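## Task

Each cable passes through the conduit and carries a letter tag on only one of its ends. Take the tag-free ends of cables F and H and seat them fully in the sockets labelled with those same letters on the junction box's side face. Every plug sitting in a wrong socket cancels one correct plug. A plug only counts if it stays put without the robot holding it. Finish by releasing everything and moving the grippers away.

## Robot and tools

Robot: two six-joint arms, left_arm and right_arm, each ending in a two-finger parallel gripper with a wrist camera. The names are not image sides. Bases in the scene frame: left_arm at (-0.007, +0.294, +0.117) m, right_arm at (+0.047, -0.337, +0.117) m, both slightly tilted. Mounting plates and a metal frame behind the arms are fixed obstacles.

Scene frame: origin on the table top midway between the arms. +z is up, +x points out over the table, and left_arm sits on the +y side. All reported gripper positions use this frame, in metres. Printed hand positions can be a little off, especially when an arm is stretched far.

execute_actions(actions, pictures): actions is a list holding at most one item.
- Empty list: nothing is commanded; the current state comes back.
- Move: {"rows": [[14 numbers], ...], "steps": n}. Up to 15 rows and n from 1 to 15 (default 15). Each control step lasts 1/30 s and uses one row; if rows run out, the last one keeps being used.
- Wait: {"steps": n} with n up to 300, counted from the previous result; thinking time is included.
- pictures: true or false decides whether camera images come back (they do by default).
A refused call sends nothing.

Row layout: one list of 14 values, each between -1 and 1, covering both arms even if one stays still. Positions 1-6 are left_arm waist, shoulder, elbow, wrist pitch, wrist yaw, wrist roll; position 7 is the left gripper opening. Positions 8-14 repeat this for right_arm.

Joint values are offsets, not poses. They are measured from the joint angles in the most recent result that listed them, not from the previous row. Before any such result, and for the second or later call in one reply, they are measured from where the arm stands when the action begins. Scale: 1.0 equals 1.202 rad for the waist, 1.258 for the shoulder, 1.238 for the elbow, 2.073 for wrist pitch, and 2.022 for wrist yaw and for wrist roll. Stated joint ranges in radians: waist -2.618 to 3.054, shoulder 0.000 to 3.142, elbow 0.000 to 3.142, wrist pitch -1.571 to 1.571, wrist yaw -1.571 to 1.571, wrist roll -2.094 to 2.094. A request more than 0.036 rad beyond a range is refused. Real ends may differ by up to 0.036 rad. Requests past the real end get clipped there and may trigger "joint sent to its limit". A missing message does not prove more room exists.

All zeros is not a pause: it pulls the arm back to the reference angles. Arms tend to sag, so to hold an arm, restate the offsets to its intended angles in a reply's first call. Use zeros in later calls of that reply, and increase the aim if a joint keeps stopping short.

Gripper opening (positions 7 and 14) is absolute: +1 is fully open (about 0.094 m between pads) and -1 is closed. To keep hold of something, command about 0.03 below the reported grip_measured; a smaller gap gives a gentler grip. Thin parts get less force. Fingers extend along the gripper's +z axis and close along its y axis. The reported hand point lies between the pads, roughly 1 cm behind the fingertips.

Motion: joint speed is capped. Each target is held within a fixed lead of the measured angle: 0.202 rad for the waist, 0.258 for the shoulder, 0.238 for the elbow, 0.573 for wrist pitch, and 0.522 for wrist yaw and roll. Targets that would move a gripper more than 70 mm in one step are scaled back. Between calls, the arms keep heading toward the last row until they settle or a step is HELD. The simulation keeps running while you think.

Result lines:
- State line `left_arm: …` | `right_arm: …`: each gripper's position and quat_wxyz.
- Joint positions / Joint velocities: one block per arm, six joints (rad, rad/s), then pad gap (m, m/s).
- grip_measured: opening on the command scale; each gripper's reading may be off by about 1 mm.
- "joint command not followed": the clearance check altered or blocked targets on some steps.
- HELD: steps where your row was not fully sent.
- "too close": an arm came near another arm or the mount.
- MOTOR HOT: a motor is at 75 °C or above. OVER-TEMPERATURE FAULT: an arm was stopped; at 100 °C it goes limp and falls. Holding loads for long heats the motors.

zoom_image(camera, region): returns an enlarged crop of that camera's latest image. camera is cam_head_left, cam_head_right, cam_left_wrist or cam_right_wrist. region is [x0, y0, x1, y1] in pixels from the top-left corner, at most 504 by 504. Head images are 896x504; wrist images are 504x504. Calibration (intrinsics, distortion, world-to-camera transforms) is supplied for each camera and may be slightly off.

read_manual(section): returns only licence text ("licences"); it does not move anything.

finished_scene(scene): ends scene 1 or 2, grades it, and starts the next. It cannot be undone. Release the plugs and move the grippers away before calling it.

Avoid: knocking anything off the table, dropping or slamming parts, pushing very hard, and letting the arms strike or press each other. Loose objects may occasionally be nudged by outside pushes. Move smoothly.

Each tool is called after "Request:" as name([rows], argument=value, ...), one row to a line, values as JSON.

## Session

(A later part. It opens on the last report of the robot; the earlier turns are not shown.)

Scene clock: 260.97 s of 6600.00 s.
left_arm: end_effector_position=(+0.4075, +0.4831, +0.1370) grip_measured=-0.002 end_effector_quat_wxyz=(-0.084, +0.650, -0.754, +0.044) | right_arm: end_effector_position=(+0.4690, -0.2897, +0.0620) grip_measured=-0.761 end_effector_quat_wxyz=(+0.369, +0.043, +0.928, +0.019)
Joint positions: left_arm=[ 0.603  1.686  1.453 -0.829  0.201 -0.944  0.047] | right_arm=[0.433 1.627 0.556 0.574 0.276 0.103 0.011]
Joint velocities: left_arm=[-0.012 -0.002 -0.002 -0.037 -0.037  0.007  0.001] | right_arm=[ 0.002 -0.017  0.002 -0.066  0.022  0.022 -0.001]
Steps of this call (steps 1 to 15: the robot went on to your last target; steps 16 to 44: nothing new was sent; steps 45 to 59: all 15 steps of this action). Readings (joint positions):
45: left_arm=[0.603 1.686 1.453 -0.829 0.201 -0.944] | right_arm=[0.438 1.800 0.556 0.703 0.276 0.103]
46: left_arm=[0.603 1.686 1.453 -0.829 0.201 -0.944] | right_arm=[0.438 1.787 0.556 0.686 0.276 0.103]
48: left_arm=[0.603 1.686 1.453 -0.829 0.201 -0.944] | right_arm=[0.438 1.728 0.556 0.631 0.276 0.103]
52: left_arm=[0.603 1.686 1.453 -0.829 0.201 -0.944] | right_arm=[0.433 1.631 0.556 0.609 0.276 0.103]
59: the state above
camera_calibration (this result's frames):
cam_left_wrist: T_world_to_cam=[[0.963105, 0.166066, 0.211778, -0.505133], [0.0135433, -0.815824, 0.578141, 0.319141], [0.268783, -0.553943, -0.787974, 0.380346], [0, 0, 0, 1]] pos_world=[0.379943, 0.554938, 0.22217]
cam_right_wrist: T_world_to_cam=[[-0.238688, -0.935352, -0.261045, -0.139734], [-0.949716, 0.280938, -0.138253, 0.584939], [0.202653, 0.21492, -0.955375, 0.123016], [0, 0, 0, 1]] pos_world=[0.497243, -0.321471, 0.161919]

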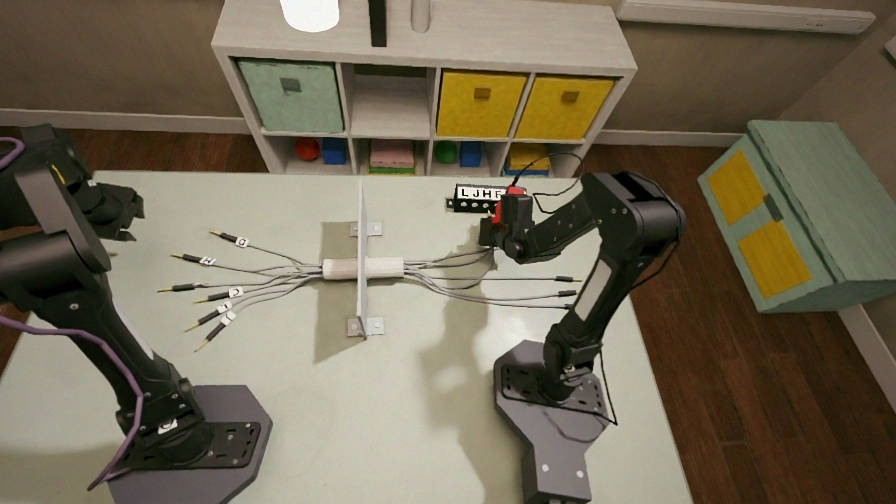

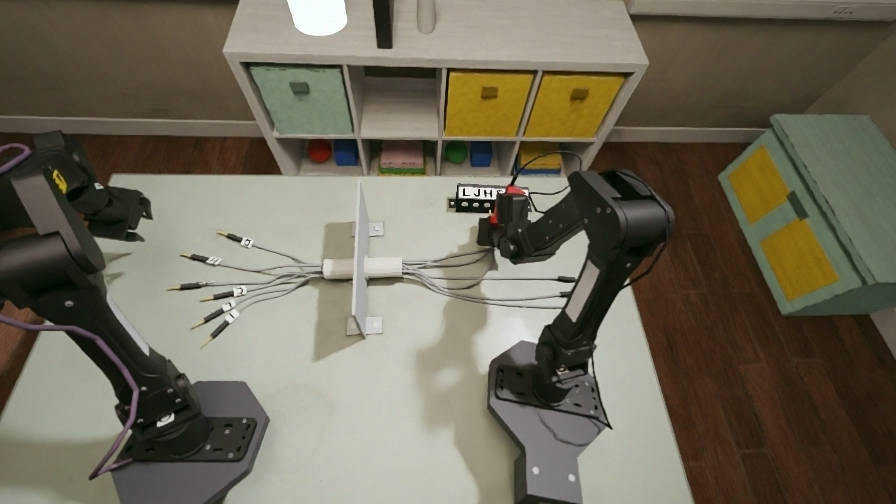

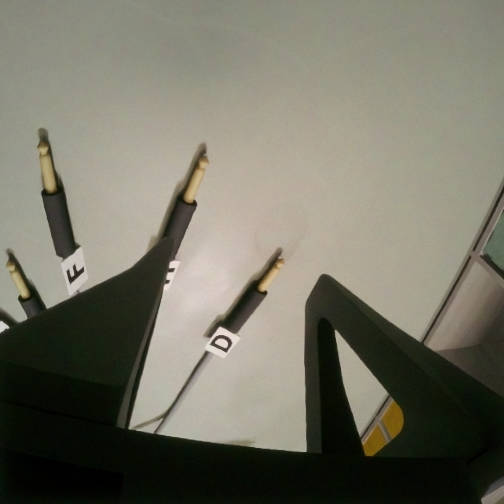

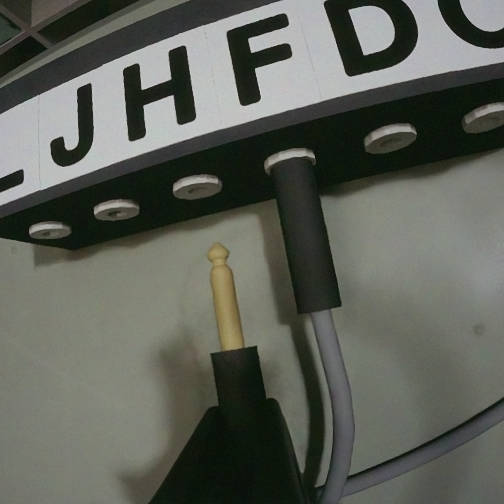

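Request:
execute_actions([
  {"rows":[[0,0,0,0,0,0,0,0.02,-0.01,0,-0.012,0,0,-0.81]],"steps":12},
])

Scene clock: 262.50 s of 6600.00 s.
left_arm: end_effector_position=(+0.4075, +0.4830, +0.1370) grip_measured=-0.002 end_effector_quat_wxyz=(-0.084, +0.650, -0.754, +0.044) | right_arm: end_effector_position=(+0.4656, -0.2869, +0.0596) grip_measured=-0.761 end_effector_quat_wxyz=(+0.361, +0.038, +0.932, +0.020)
Joint positions: left_arm=[ 0.603  1.686  1.453 -0.829  0.202 -0.944  0.047] | right_arm=[0.44  1.627 0.556 0.557 0.276 0.103 0.011]
Joint velocities: left_arm=[-0.017 -0.012 -0.012  0.095  0.037 -0.051  0.001] | right_arm=[-0.002 -0.002  0.022  0.022  0.037 -0.037  0.001]
Steps of this call (steps 1 to 30: the robot went on to your last target; steps 31 to 34: nothing new was sent; steps 35 to 46: all 12 steps of this action). Readings (joint positions):
35: left_arm=[0.603 1.686 1.453 -0.829 0.201 -0.944] | right_arm=[0.433 1.627 0.556 0.563 0.276 0.103]
36: left_arm=[0.603 1.686 1.453 -0.829 0.201 -0.944] | right_arm=[0.435 1.627 0.556 0.563 0.276 0.103]
38: left_arm=[0.603 1.686 1.453 -0.829 0.202 -0.944] | right_arm=[0.438 1.627 0.556 0.560 0.276 0.103]
42: left_arm=[0.603 1.686 1.453 -0.829 0.202 -0.944] | right_arm=[0.440 1.627 0.556 0.558 0.276 0.103]
46: the state above
camera_calibration (this result's frames):
cam_left_wrist: T_world_to_cam=[[0.96308, 0.16607, 0.211891, -0.50516], [0.0133855, -0.815633, 0.578414, 0.319024], [0.268882, -0.554223, -0.787743, 0.38037], [0, 0, 0, 1]] pos_world=[0.379965, 0.554908, 0.222145]
cam_right_wrist: T_world_to_cam=[[-0.233596, -0.938, -0.256104, -0.142007], [-0.954532, 0.271391, -0.123349, 0.579233], [0.185206, 0.215645, -0.958747, 0.129325], [0, 0, 0, 1]] pos_world=[0.495772, -0.318289, 0.15907]

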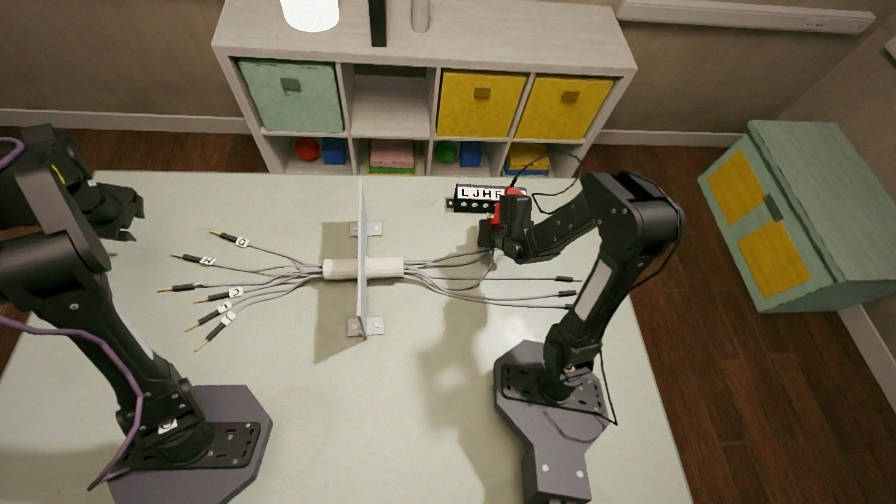

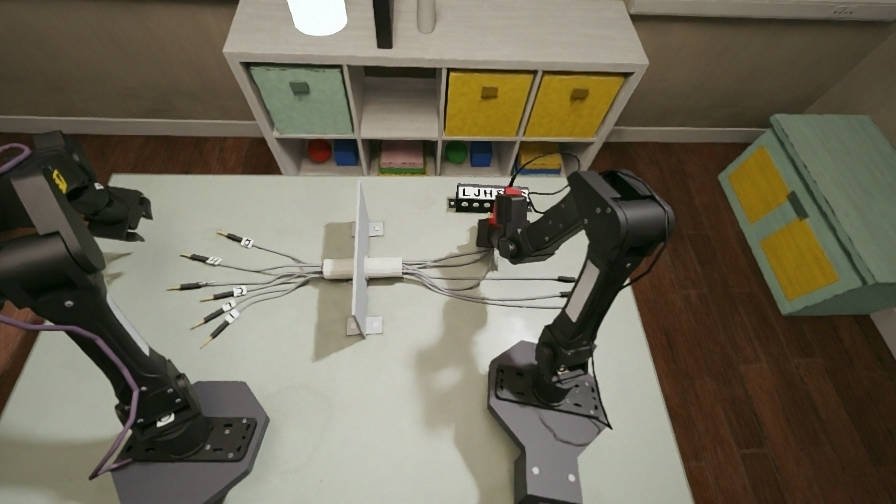

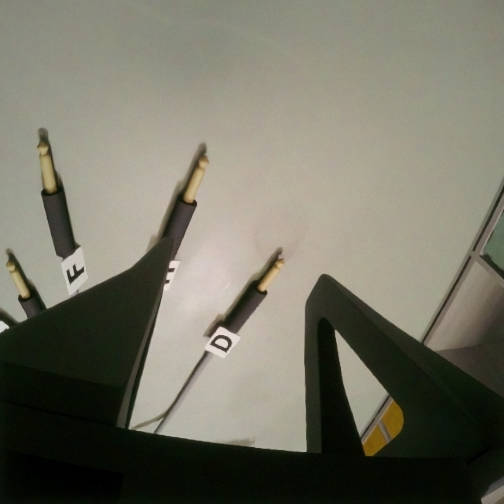

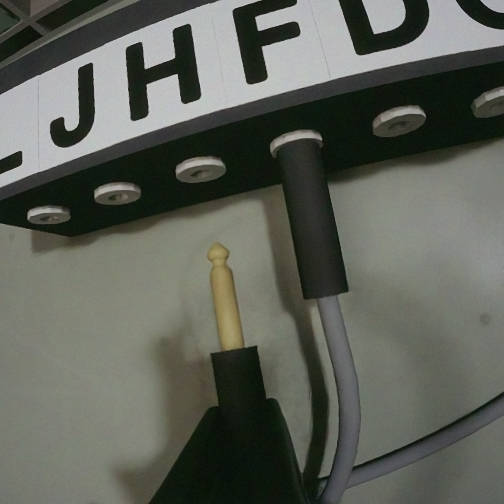

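Request:
execute_actions([
  {"rows":[[0,0,0,0,0,0,0,0,0.012,0.04,-0.005,0,0,-0.81],[0,0,0,0,0,0,0,0,0.024,0.07,-0.015,0,0,-0.81],[0,0,0,0,0,0,0,0,0.036,0.093,-0.024,0,0,-0.81]],"steps":15},
])

Scene clock: 265.23 s of 6600.00 s.
left_arm: end_effector_position=(+0.4076, +0.4830, +0.1370) grip_measured=-0.002 end_effector_quat_wxyz=(-0.084, +0.650, -0.754, +0.044) | right_arm: end_effector_position=(+0.4888, -0.2831, +0.0645) grip_measured=-0.761 end_effector_quat_wxyz=(+0.367, +0.040, +0.929, +0.021)
Joint positions: left_arm=[ 0.603  1.686  1.453 -0.829  0.202 -0.944  0.047] | right_arm=[0.44  1.663 0.646 0.515 0.276 0.103 0.011]
Joint velocities: left_arm=[ 0.002 -0.012 -0.007 -0.022 -0.007  0.022 -0.   ] | right_arm=[ 0.002 -0.012 -0.017  0.022 -0.051 -0.051 -0.   ]
Steps of this call (steps 1 to 15: the robot went on to your last target; steps 16 to 67: nothing new was sent; steps 68 to 82: all 15 steps of this action). Readings (joint positions):
68: left_arm=[0.603 1.686 1.453 -0.829 0.202 -0.944] | right_arm=[0.440 1.627 0.558 0.555 0.276 0.103]
69: left_arm=[0.603 1.686 1.453 -0.829 0.202 -0.944] | right_arm=[0.440 1.630 0.567 0.546 0.276 0.103]
71: left_arm=[0.603 1.686 1.453 -0.829 0.202 -0.944] | right_arm=[0.440 1.650 0.607 0.528 0.276 0.103]
75: left_arm=[0.603 1.686 1.453 -0.829 0.202 -0.944] | right_arm=[0.440 1.663 0.646 0.524 0.276 0.103]
82: the state above
camera_calibration (this result's frames):
cam_left_wrist: T_world_to_cam=[[0.963055, 0.166073, 0.212004, -0.505187], [0.0132277, -0.815442, 0.578687, 0.318907], [0.268981, -0.554503, -0.787512, 0.380394], [0, 0, 0, 1]] pos_world=[0.379986, 0.554878, 0.222119]
cam_right_wrist: T_world_to_cam=[[-0.232731, -0.936694, -0.261612, -0.13143], [-0.952164, 0.274232, -0.134832, 0.601265], [0.198038, 0.217718, -0.955709, 0.123115], [0, 0, 0, 1]] pos_world=[0.517534, -0.3148, 0.164348]

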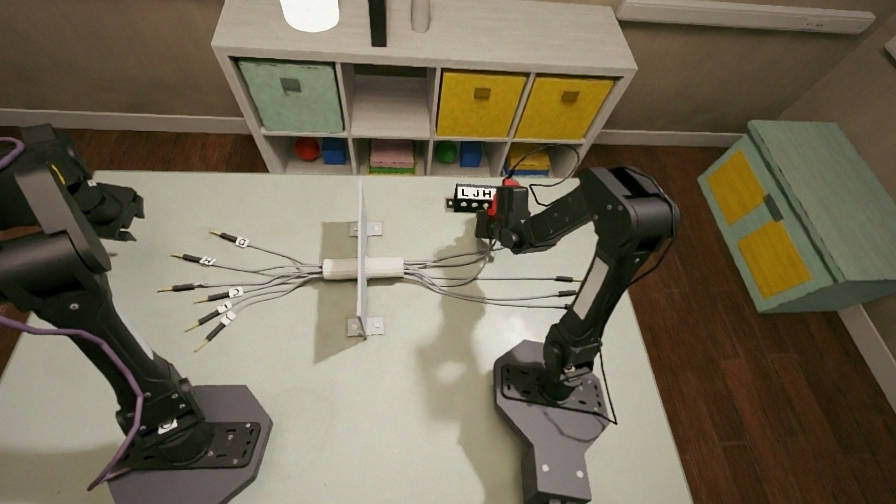

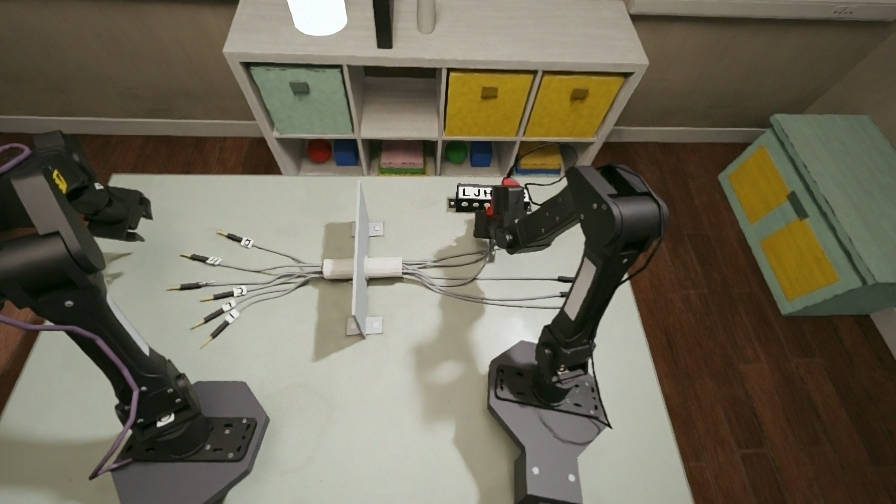

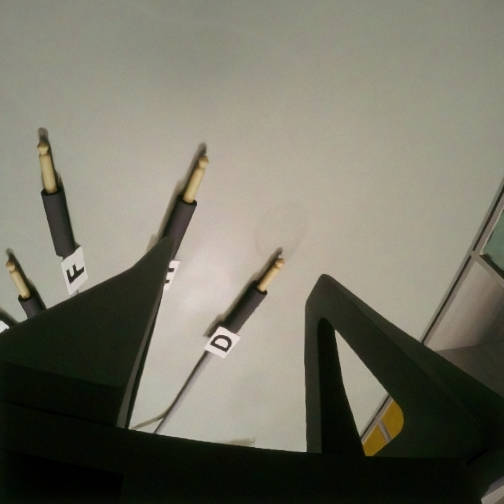

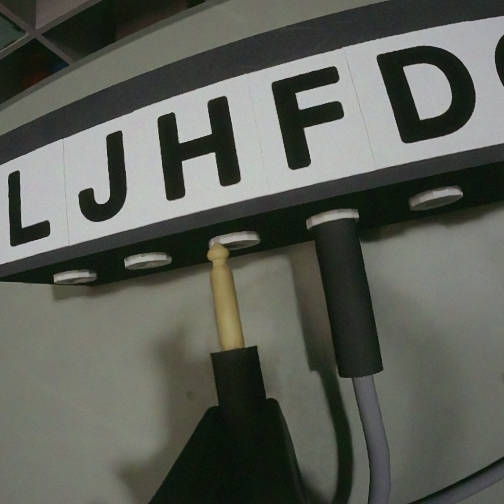

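Request:
execute_actions([
  {"rows":[[0,0,0,0,0,0,0,-0.012,0.0,-0.03,-0.005,0,0,-0.81],[0,0,0,0,0,0,0,-0.012,0.008,-0.03,-0.008,0,0,-0.81]],"steps":12},
])

Scene clock: 266.73 s of 6600.00 s.
left_arm: end_effector_position=(+0.4076, +0.4829, +0.1370) grip_measured=-0.002 end_effector_quat_wxyz=(-0.084, +0.650, -0.754, +0.045) | right_arm: end_effector_position=(+0.4777, -0.2862, +0.0558) grip_measured=-0.761 end_effector_quat_wxyz=(+0.351, +0.038, +0.936, +0.016)
Joint positions: left_arm=[ 0.603  1.686  1.453 -0.829  0.202 -0.944  0.047] | right_arm=[0.434 1.663 0.624 0.502 0.276 0.103 0.011]
Joint velocities: left_arm=[-0.007 -0.002  0.002 -0.037 -0.022 -0.007 -0.001] | right_arm=[-0.002 -0.002  0.002  0.037 -0.037 -0.022 -0.001]
Steps of this call (steps 1 to 15: the robot went on to your last target; steps 16 to 33: nothing new was sent; steps 34 to 45: all 12 steps of this action). Readings (joint positions):
34: left_arm=[0.603 1.686 1.453 -0.829 0.202 -0.944] | right_arm=[0.440 1.663 0.645 0.514 0.276 0.103]
35: left_arm=[0.603 1.686 1.453 -0.829 0.202 -0.944] | right_arm=[0.440 1.663 0.641 0.514 0.276 0.103]
37: left_arm=[0.603 1.686 1.453 -0.829 0.202 -0.944] | right_arm=[0.438 1.663 0.631 0.511 0.276 0.103]
41: left_arm=[0.603 1.686 1.453 -0.829 0.202 -0.944] | right_arm=[0.434 1.663 0.624 0.502 0.276 0.103]
45: the state above
camera_calibration (this result's frames):
cam_left_wrist: T_world_to_cam=[[0.963029, 0.166076, 0.212117, -0.505215], [0.0130699, -0.815251, 0.57896, 0.31879], [0.26908, -0.554783, -0.787281, 0.380418], [0, 0, 0, 1]] pos_world=[0.380007, 0.554847, 0.222094]
cam_right_wrist: T_world_to_cam=[[-0.240079, -0.939322, -0.245024, -0.137351], [-0.956744, 0.271679, -0.10407, 0.590144], [0.164323, 0.20944, -0.963915, 0.131857], [0, 0, 0, 1]] pos_world=[0.509974, -0.316963, 0.15486]

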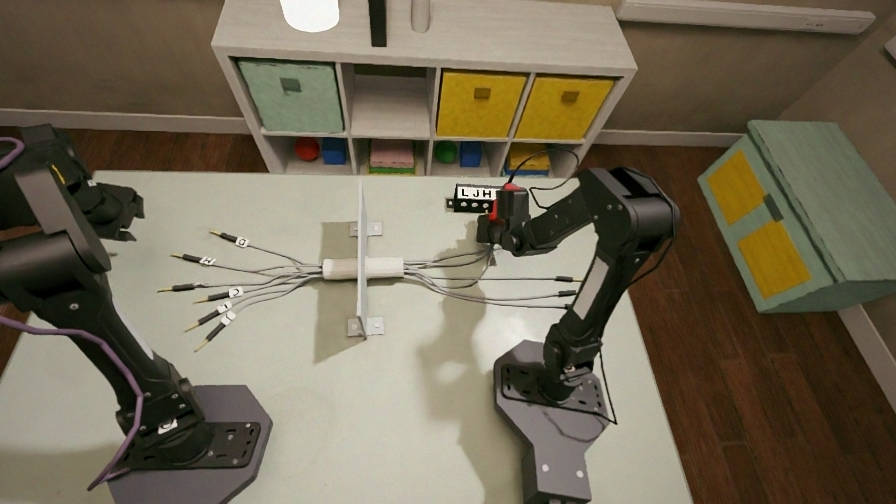

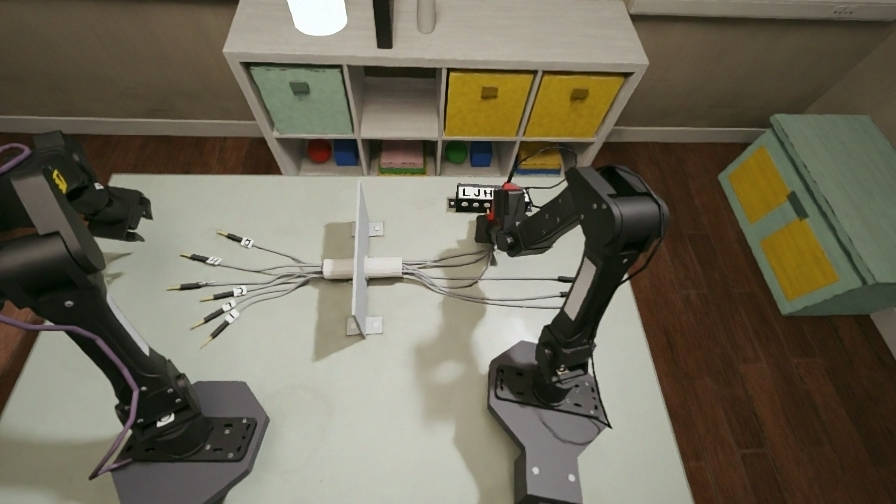

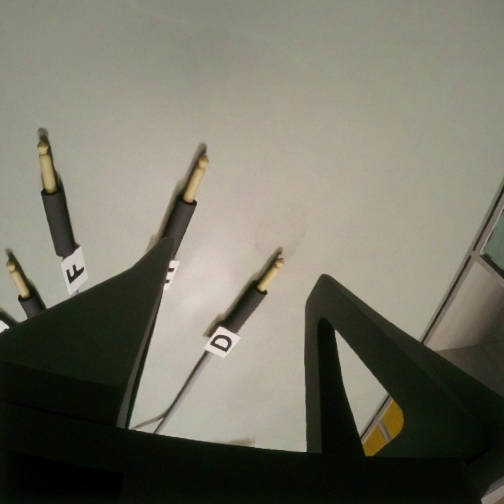

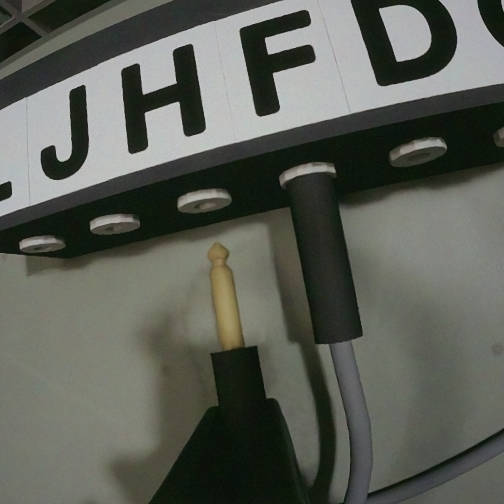

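Request:
execute_actions([
  {"rows":[[0,0,0,0,0,0,0,-0.005,0.012,0.03,-0.005,0,0,-0.81],[0,0,0,0,0,0,0,-0.01,0.024,0.05,-0.012,0,0,-0.81],[0,0,0,0,0,0,0,-0.01,0.033,0.061,-0.016,0,0,-0.81]],"steps":12},
])

Scene clock: 270.47 s of 6600.00 s.
left_arm: end_effector_position=(+0.4076, +0.4829, +0.1370) grip_measured=-0.002 end_effector_quat_wxyz=(-0.084, +0.650, -0.754, +0.045) | right_arm: end_effector_position=(+0.4873, -0.2837, +0.0533) grip_measured=-0.761 end_effector_quat_wxyz=(+0.348, +0.037, +0.937, +0.015)
Joint positions: left_arm=[ 0.603  1.686  1.453 -0.829  0.202 -0.944  0.047] | right_arm=[0.434 1.694 0.671 0.479 0.276 0.103 0.011]
Joint velocities: left_arm=[ 0.002  0.012 -0.007 -0.007 -0.022 -0.007  0.001] | right_arm=[-0.007 -0.007  0.002 -0.007 -0.022  0.007  0.001]
Steps of this call (steps 1 to 15: the robot went on to your last target; steps 16 to 90: nothing new was sent; then 0.33 s passed at rest; steps 91 to 102: all 12 steps of this action). Readings (joint positions):
91: left_arm=[0.603 1.686 1.453 -0.829 0.202 -0.944] | right_arm=[0.434 1.663 0.624 0.502 0.276 0.103]
92: left_arm=[0.603 1.686 1.453 -0.829 0.202 -0.944] | right_arm=[0.434 1.665 0.628 0.497 0.276 0.103]
94: left_arm=[0.603 1.686 1.453 -0.829 0.202 -0.944] | right_arm=[0.434 1.681 0.651 0.487 0.276 0.103]
98: left_arm=[0.603 1.686 1.453 -0.829 0.202 -0.944] | right_arm=[0.434 1.694 0.671 0.484 0.276 0.103]
102: the state above
camera_calibration (this result's frames):
cam_left_wrist: T_world_to_cam=[[0.963029, 0.166076, 0.212117, -0.505215], [0.0130699, -0.815251, 0.57896, 0.31879], [0.26908, -0.554783, -0.787281, 0.380418], [0, 0, 0, 1]] pos_world=[0.380007, 0.554847, 0.222094]
cam_right_wrist: T_world_to_cam=[[-0.240433, -0.93997, -0.242173, -0.133495], [-0.957773, 0.270266, -0.0981168, 0.598206], [0.157678, 0.208356, -0.965259, 0.130304], [0, 0, 0, 1]] pos_world=[0.520303, -0.314306, 0.152142]

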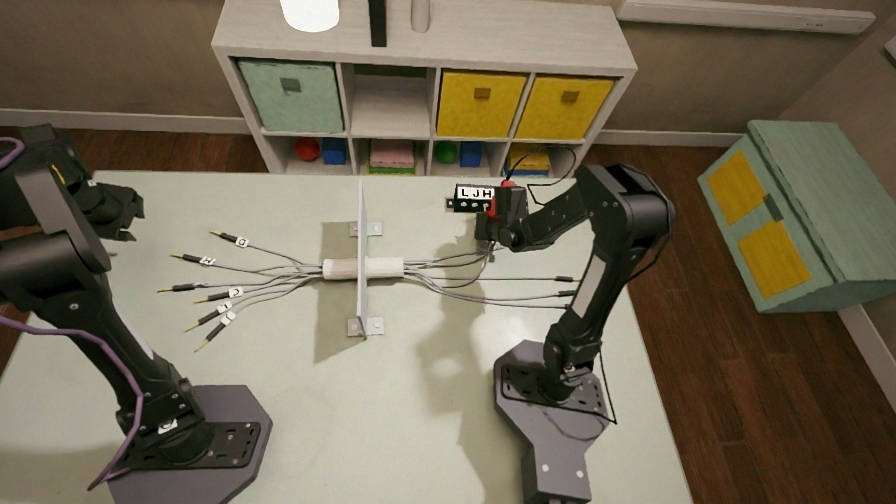

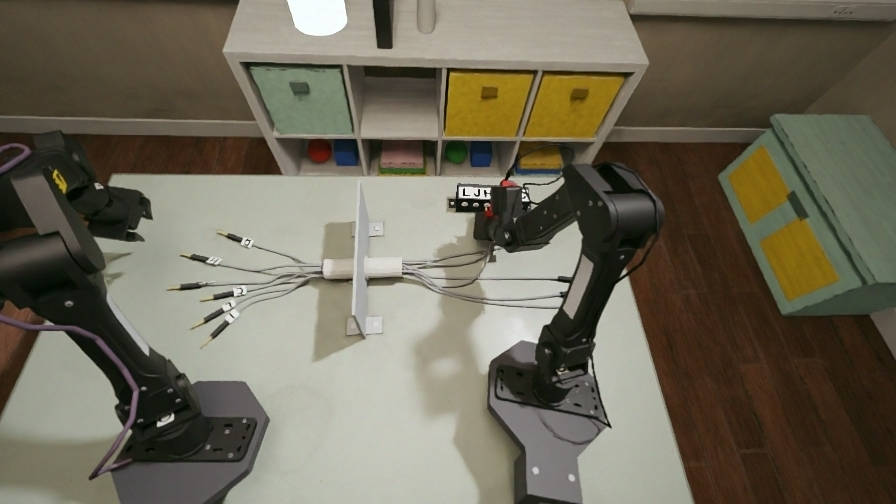

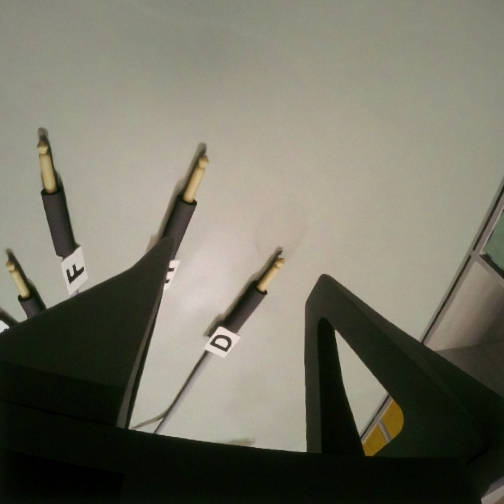

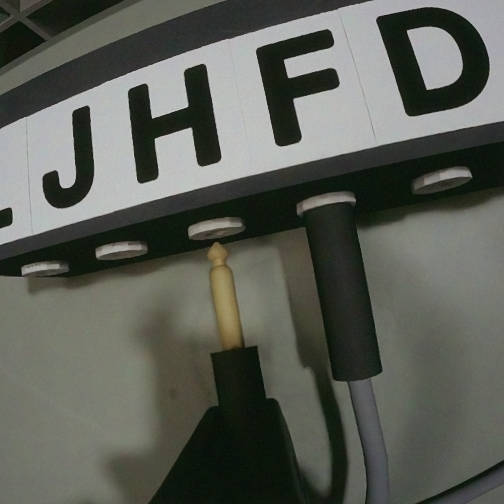

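Request:
execute_actions([
  {"rows":[[0,0,0,0,0,0,0,-0.008,0.008,0.03,-0.003,0,0,-0.81],[0,0,0,0,0,0,0,-0.012,0.016,0.05,-0.008,0,0,-0.81],[0,0,0,0,0,0,0,-0.016,0.024,0.063,-0.012,0,0,-0.81]],"steps":12},
])

Scene clock: 272.07 s of 6600.00 s.
left_arm: end_effector_position=(+0.4076, +0.4829, +0.1370) grip_measured=-0.002 end_effector_quat_wxyz=(-0.084, +0.650, -0.754, +0.045) | right_arm: end_effector_position=(+0.4919, -0.2851, +0.0475) grip_measured=-0.761 end_effector_quat_wxyz=(+0.335, +0.037, +0.941, +0.012)
Joint positions: left_arm=[ 0.603  1.686  1.453 -0.829  0.203 -0.944  0.047] | right_arm=[0.426 1.72  0.712 0.438 0.274 0.103 0.011]
Joint velocities: left_arm=[ 0.007 -0.007 -0.032  0.007 -0.022  0.051 -0.001] | right_arm=[ 0.002  0.017 -0.012  0.022 -0.007  0.007 -0.   ]
Steps of this call (steps 1 to 15: the robot went on to your last target; steps 16 to 36: nothing new was sent; steps 37 to 48: all 12 steps of this action). Readings (joint positions):
37: left_arm=[0.603 1.686 1.453 -0.829 0.203 -0.944] | right_arm=[0.434 1.694 0.671 0.476 0.276 0.103]
38: left_arm=[0.603 1.686 1.453 -0.829 0.203 -0.944] | right_arm=[0.434 1.695 0.675 0.472 0.276 0.103]
40: left_arm=[0.603 1.686 1.453 -0.829 0.203 -0.944] | right_arm=[0.432 1.705 0.695 0.451 0.275 0.103]
44: left_arm=[0.603 1.686 1.453 -0.829 0.203 -0.944] | right_arm=[0.426 1.720 0.711 0.440 0.274 0.103]
48: the state above
camera_calibration (this result's frames):
cam_left_wrist: T_world_to_cam=[[0.963004, 0.16608, 0.21223, -0.505242], [0.012912, -0.81506, 0.579233, 0.318673], [0.269179, -0.555063, -0.78705, 0.380442], [0, 0, 0, 1]] pos_world=[0.380028, 0.554817, 0.222068]
cam_right_wrist: T_world_to_cam=[[-0.248023, -0.941188, -0.229457, -0.132264], [-0.959705, 0.271013, -0.0742854, 0.602402], [0.132102, 0.201787, -0.97048, 0.135246], [0, 0, 0, 1]] pos_world=[0.527458, -0.315035, 0.145654]

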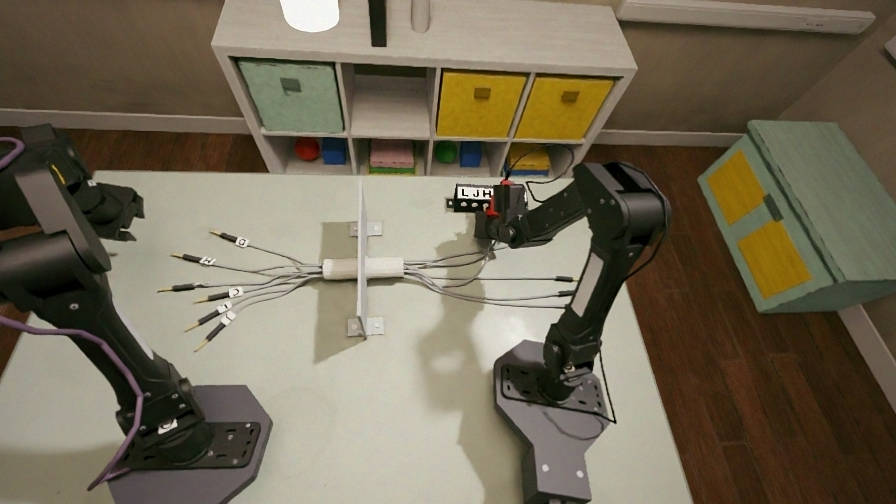

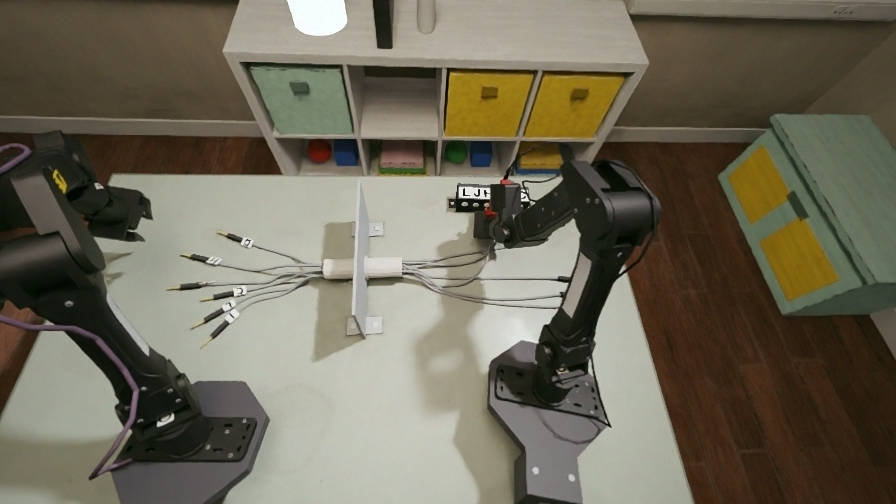

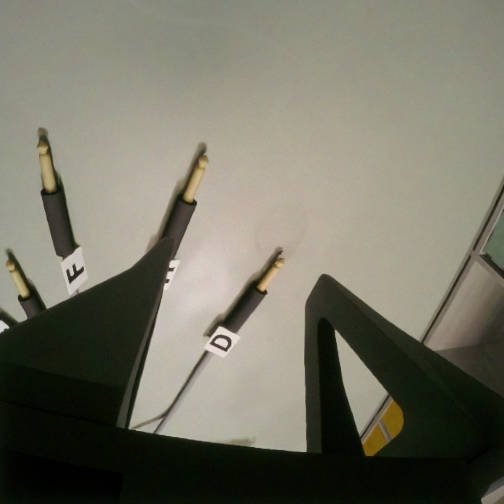

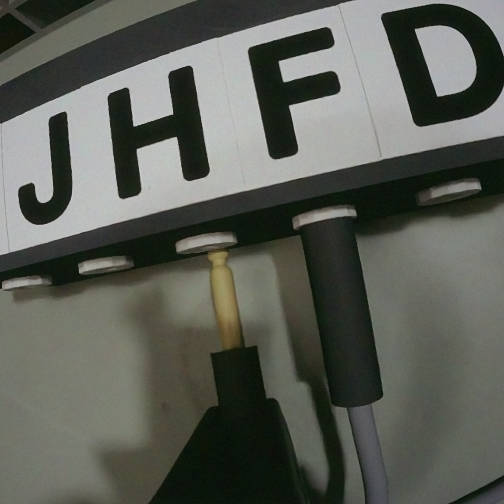

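Request:
execute_actions([
  {"rows":[[0,0,0,0,0,0,0,0,-0.03,-0.04,0.02,0,0,-0.81],[0,0,0,0,0,0,0,0.018,-0.04,-0.045,0.036,0,0,-0.81]],"steps":12},
])

Scene clock: 273.20 s of 6600.00 s.
left_arm: end_effector_position=(+0.4077, +0.4828, +0.1370) grip_measured=-0.002 end_effector_quat_wxyz=(-0.084, +0.650, -0.754, +0.045) | right_arm: end_effector_position=(+0.4868, -0.2865, +0.0496) grip_measured=-0.761 end_effector_quat_wxyz=(+0.346, +0.039, +0.937, +0.013)
Joint positions: left_arm=[ 0.603  1.686  1.453 -0.829  0.203 -0.944  0.047] | right_arm=[0.426 1.705 0.671 0.487 0.274 0.103 0.011]
Joint velocities: left_arm=[-0.007 -0.002 -0.002  0.022 -0.022  0.066  0.   ] | right_arm=[ 0.007 -0.017 -0.012 -0.022  0.007 -0.037 -0.001]
Steps of this call (steps 1 to 15: the robot went on to your last target; steps 16 to 22: nothing new was sent; steps 23 to 34: all 12 steps of this action). Readings (joint positions):
23: left_arm=[0.603 1.686 1.453 -0.829 0.203 -0.944] | right_arm=[0.426 1.720 0.708 0.442 0.274 0.103]
24: left_arm=[0.603 1.686 1.453 -0.829 0.203 -0.944] | right_arm=[0.426 1.716 0.699 0.453 0.274 0.103]
26: left_arm=[0.603 1.686 1.453 -0.829 0.203 -0.944] | right_arm=[0.426 1.708 0.679 0.465 0.274 0.103]
30: left_arm=[0.603 1.686 1.453 -0.829 0.203 -0.944] | right_arm=[0.426 1.705 0.671 0.477 0.274 0.103]
34: the state above
camera_calibration (this result's frames):
cam_left_wrist: T_world_to_cam=[[0.962978, 0.166083, 0.212343, -0.505269], [0.0127541, -0.814868, 0.579506, 0.318556], [0.269278, -0.555343, -0.786819, 0.380466], [0, 0, 0, 1]] pos_world=[0.38005, 0.554787, 0.222043]
cam_right_wrist: T_world_to_cam=[[-0.247009, -0.939124, -0.238816, -0.133823], [-0.956701, 0.27551, -0.093896, 0.59884], [0.153976, 0.205282, -0.966515, 0.128376], [0, 0, 0, 1]] pos_world=[0.520088, -0.317016, 0.148347]

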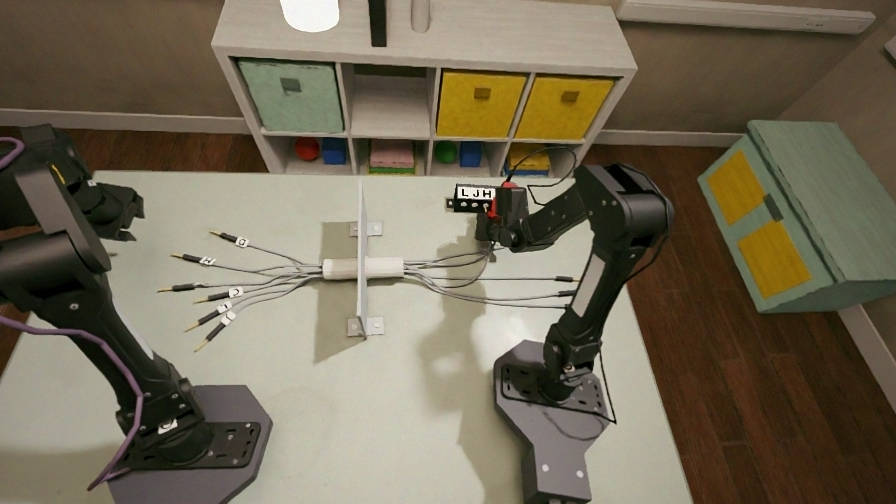

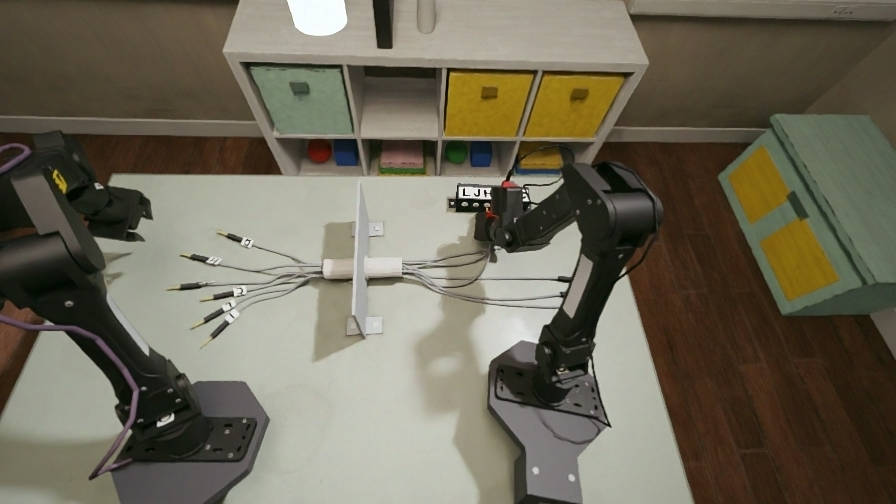

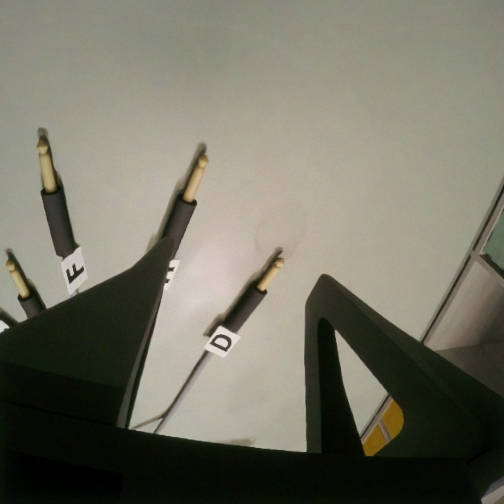

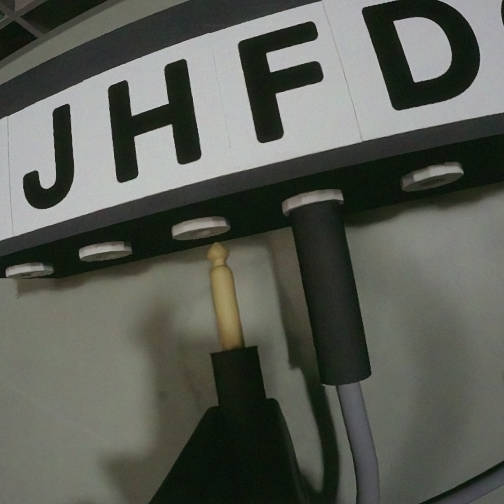

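Request:
execute_actions([
  {"rows":[[0,0,0,0,0,0,0,0.025,-0.035,0.0,0.008,0,0,-0.81]],"steps":12},
])

Scene clock: 274.80 s of 6600.00 s.
left_arm: end_effector_position=(+0.4077, +0.4827, +0.1370) grip_measured=-0.002 end_effector_quat_wxyz=(-0.084, +0.650, -0.754, +0.045) | right_arm: end_effector_position=(+0.4871, -0.2806, +0.0514) grip_measured=-0.761 end_effector_quat_wxyz=(+0.348, +0.035, +0.937, +0.018)
Joint positions: left_arm=[ 0.603  1.686  1.453 -0.829  0.203 -0.944  0.047] | right_arm=[0.44  1.705 0.671 0.492 0.274 0.103 0.011]
Joint velocities: left_arm=[ 0.007  0.002  0.007 -0.007 -0.037 -0.007 -0.001] | right_arm=[-0.007 -0.007  0.002  0.007 -0.037  0.007 -0.001]
Steps of this call (steps 1 to 15: the robot went on to your last target; steps 16 to 36: nothing new was sent; steps 37 to 48: all 12 steps of this action). Readings (joint positions):
37: left_arm=[0.603 1.686 1.453 -0.829 0.203 -0.944] | right_arm=[0.427 1.705 0.671 0.492 0.274 0.103]
38: left_arm=[0.603 1.686 1.453 -0.829 0.203 -0.944] | right_arm=[0.430 1.705 0.671 0.492 0.274 0.103]
40: left_arm=[0.603 1.686 1.453 -0.829 0.203 -0.944] | right_arm=[0.436 1.705 0.671 0.492 0.274 0.103]
44: left_arm=[0.603 1.686 1.453 -0.829 0.203 -0.944] | right_arm=[0.440 1.705 0.671 0.492 0.274 0.103]
48: the state above
camera_calibration (this result's frames):
cam_left_wrist: T_world_to_cam=[[0.962953, 0.166087, 0.212456, -0.505297], [0.0125962, -0.814677, 0.579778, 0.318439], [0.269376, -0.555623, -0.786587, 0.38049], [0, 0, 0, 1]] pos_world=[0.380071, 0.554757, 0.222017]
cam_right_wrist: T_world_to_cam=[[-0.234484, -0.940683, -0.245219, -0.133975], [-0.95923, 0.264835, -0.0986954, 0.596181], [0.157784, 0.212079, -0.964431, 0.128759], [0, 0, 0, 1]] pos_world=[0.520143, -0.311225, 0.150166]

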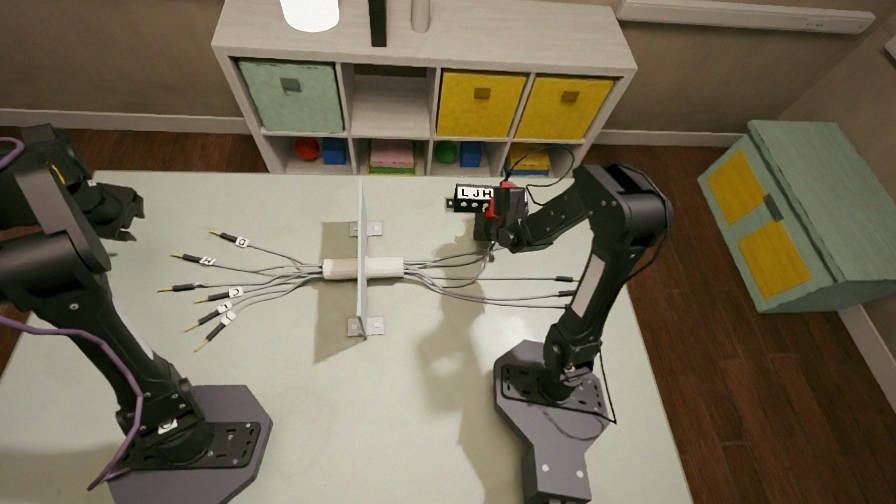

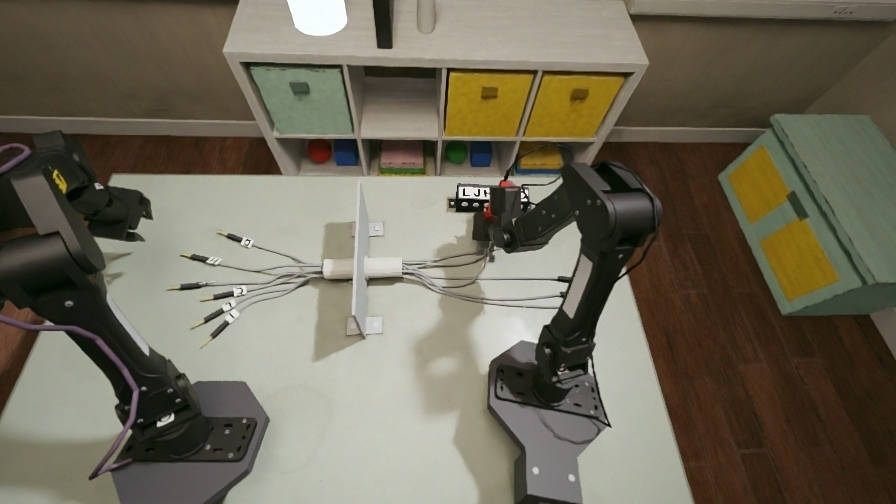

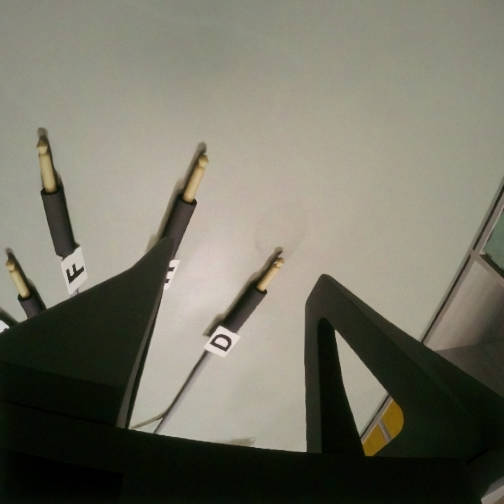

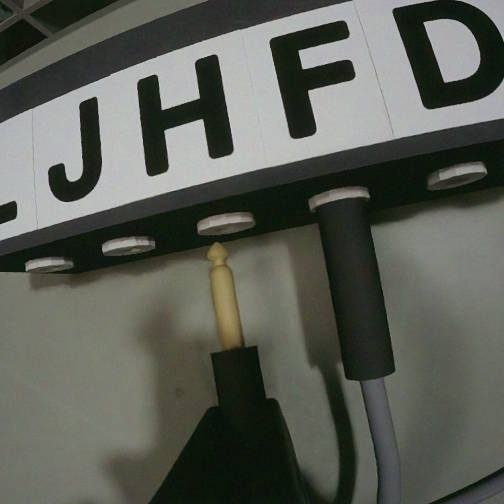

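Request:
execute_actions([
  {"rows":[[0,0,0,0,0,0,0,-0.012,-0.048,0.0,0.008,0,0,-0.81]],"steps":12},
])

Scene clock: 275.63 s of 6600.00 s.
left_arm: end_effector_position=(+0.4077, +0.4827, +0.1370) grip_measured=-0.002 end_effector_quat_wxyz=(-0.084, +0.650, -0.754, +0.045) | right_arm: end_effector_position=(+0.4892, -0.2823, +0.0581) grip_measured=-0.761 end_effector_quat_wxyz=(+0.354, +0.037, +0.935, +0.019)
Joint positions: left_arm=[ 0.603  1.686  1.453 -0.829  0.203 -0.944  0.047] | right_arm=[0.438 1.683 0.671 0.481 0.273 0.103 0.011]
Joint velocities: left_arm=[ 0.002 -0.012 -0.002 -0.022 -0.066  0.007  0.   ] | right_arm=[ 0.002  0.007 -0.007  0.022 -0.081 -0.037  0.   ]
Steps of this call (steps 1 to 13: the robot went on to your last target; steps 14 to 25: all 12 steps of this action). Readings (joint positions):
14: left_arm=[0.603 1.686 1.453 -0.829 0.203 -0.944] | right_arm=[0.440 1.703 0.671 0.492 0.274 0.103]
15: left_arm=[0.603 1.686 1.453 -0.829 0.203 -0.944] | right_arm=[0.440 1.698 0.671 0.491 0.274 0.103]
17: left_arm=[0.603 1.686 1.453 -0.829 0.203 -0.944] | right_arm=[0.438 1.686 0.671 0.485 0.274 0.103]
21: left_arm=[0.603 1.686 1.453 -0.829 0.203 -0.944] | right_arm=[0.438 1.683 0.671 0.481 0.273 0.103]
25: the state above
camera_calibration (this result's frames):
cam_left_wrist: T_world_to_cam=[[0.962953, 0.166087, 0.212456, -0.505297], [0.0125962, -0.814677, 0.579778, 0.318439], [0.269376, -0.555623, -0.786587, 0.38049], [0, 0, 0, 1]] pos_world=[0.380071, 0.554757, 0.222017]
cam_right_wrist: T_world_to_cam=[[-0.235231, -0.939198, -0.250148, -0.132451], [-0.957096, 0.268643, -0.108616, 0.599893], [0.169212, 0.213866, -0.962096, 0.130068], [0, 0, 0, 1]] pos_world=[0.52099, -0.313372, 0.157163]

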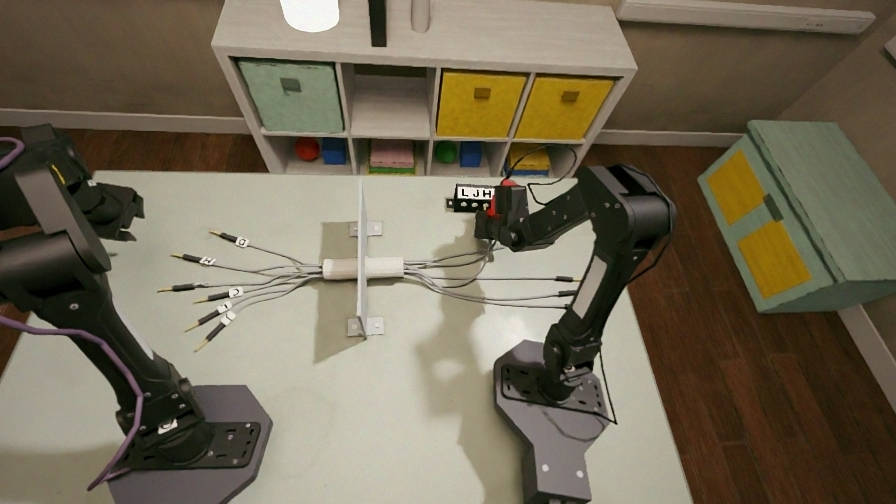

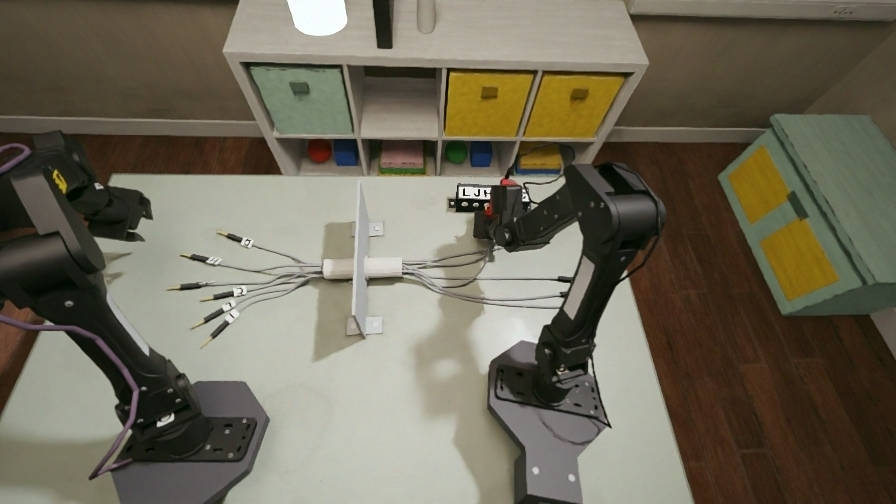

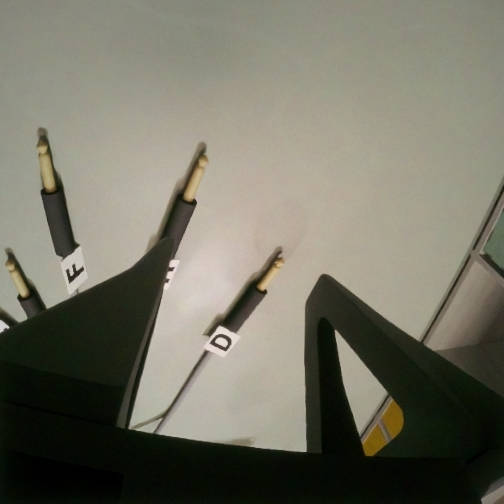

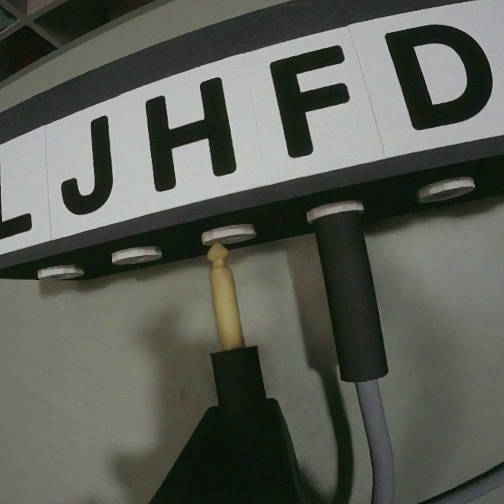

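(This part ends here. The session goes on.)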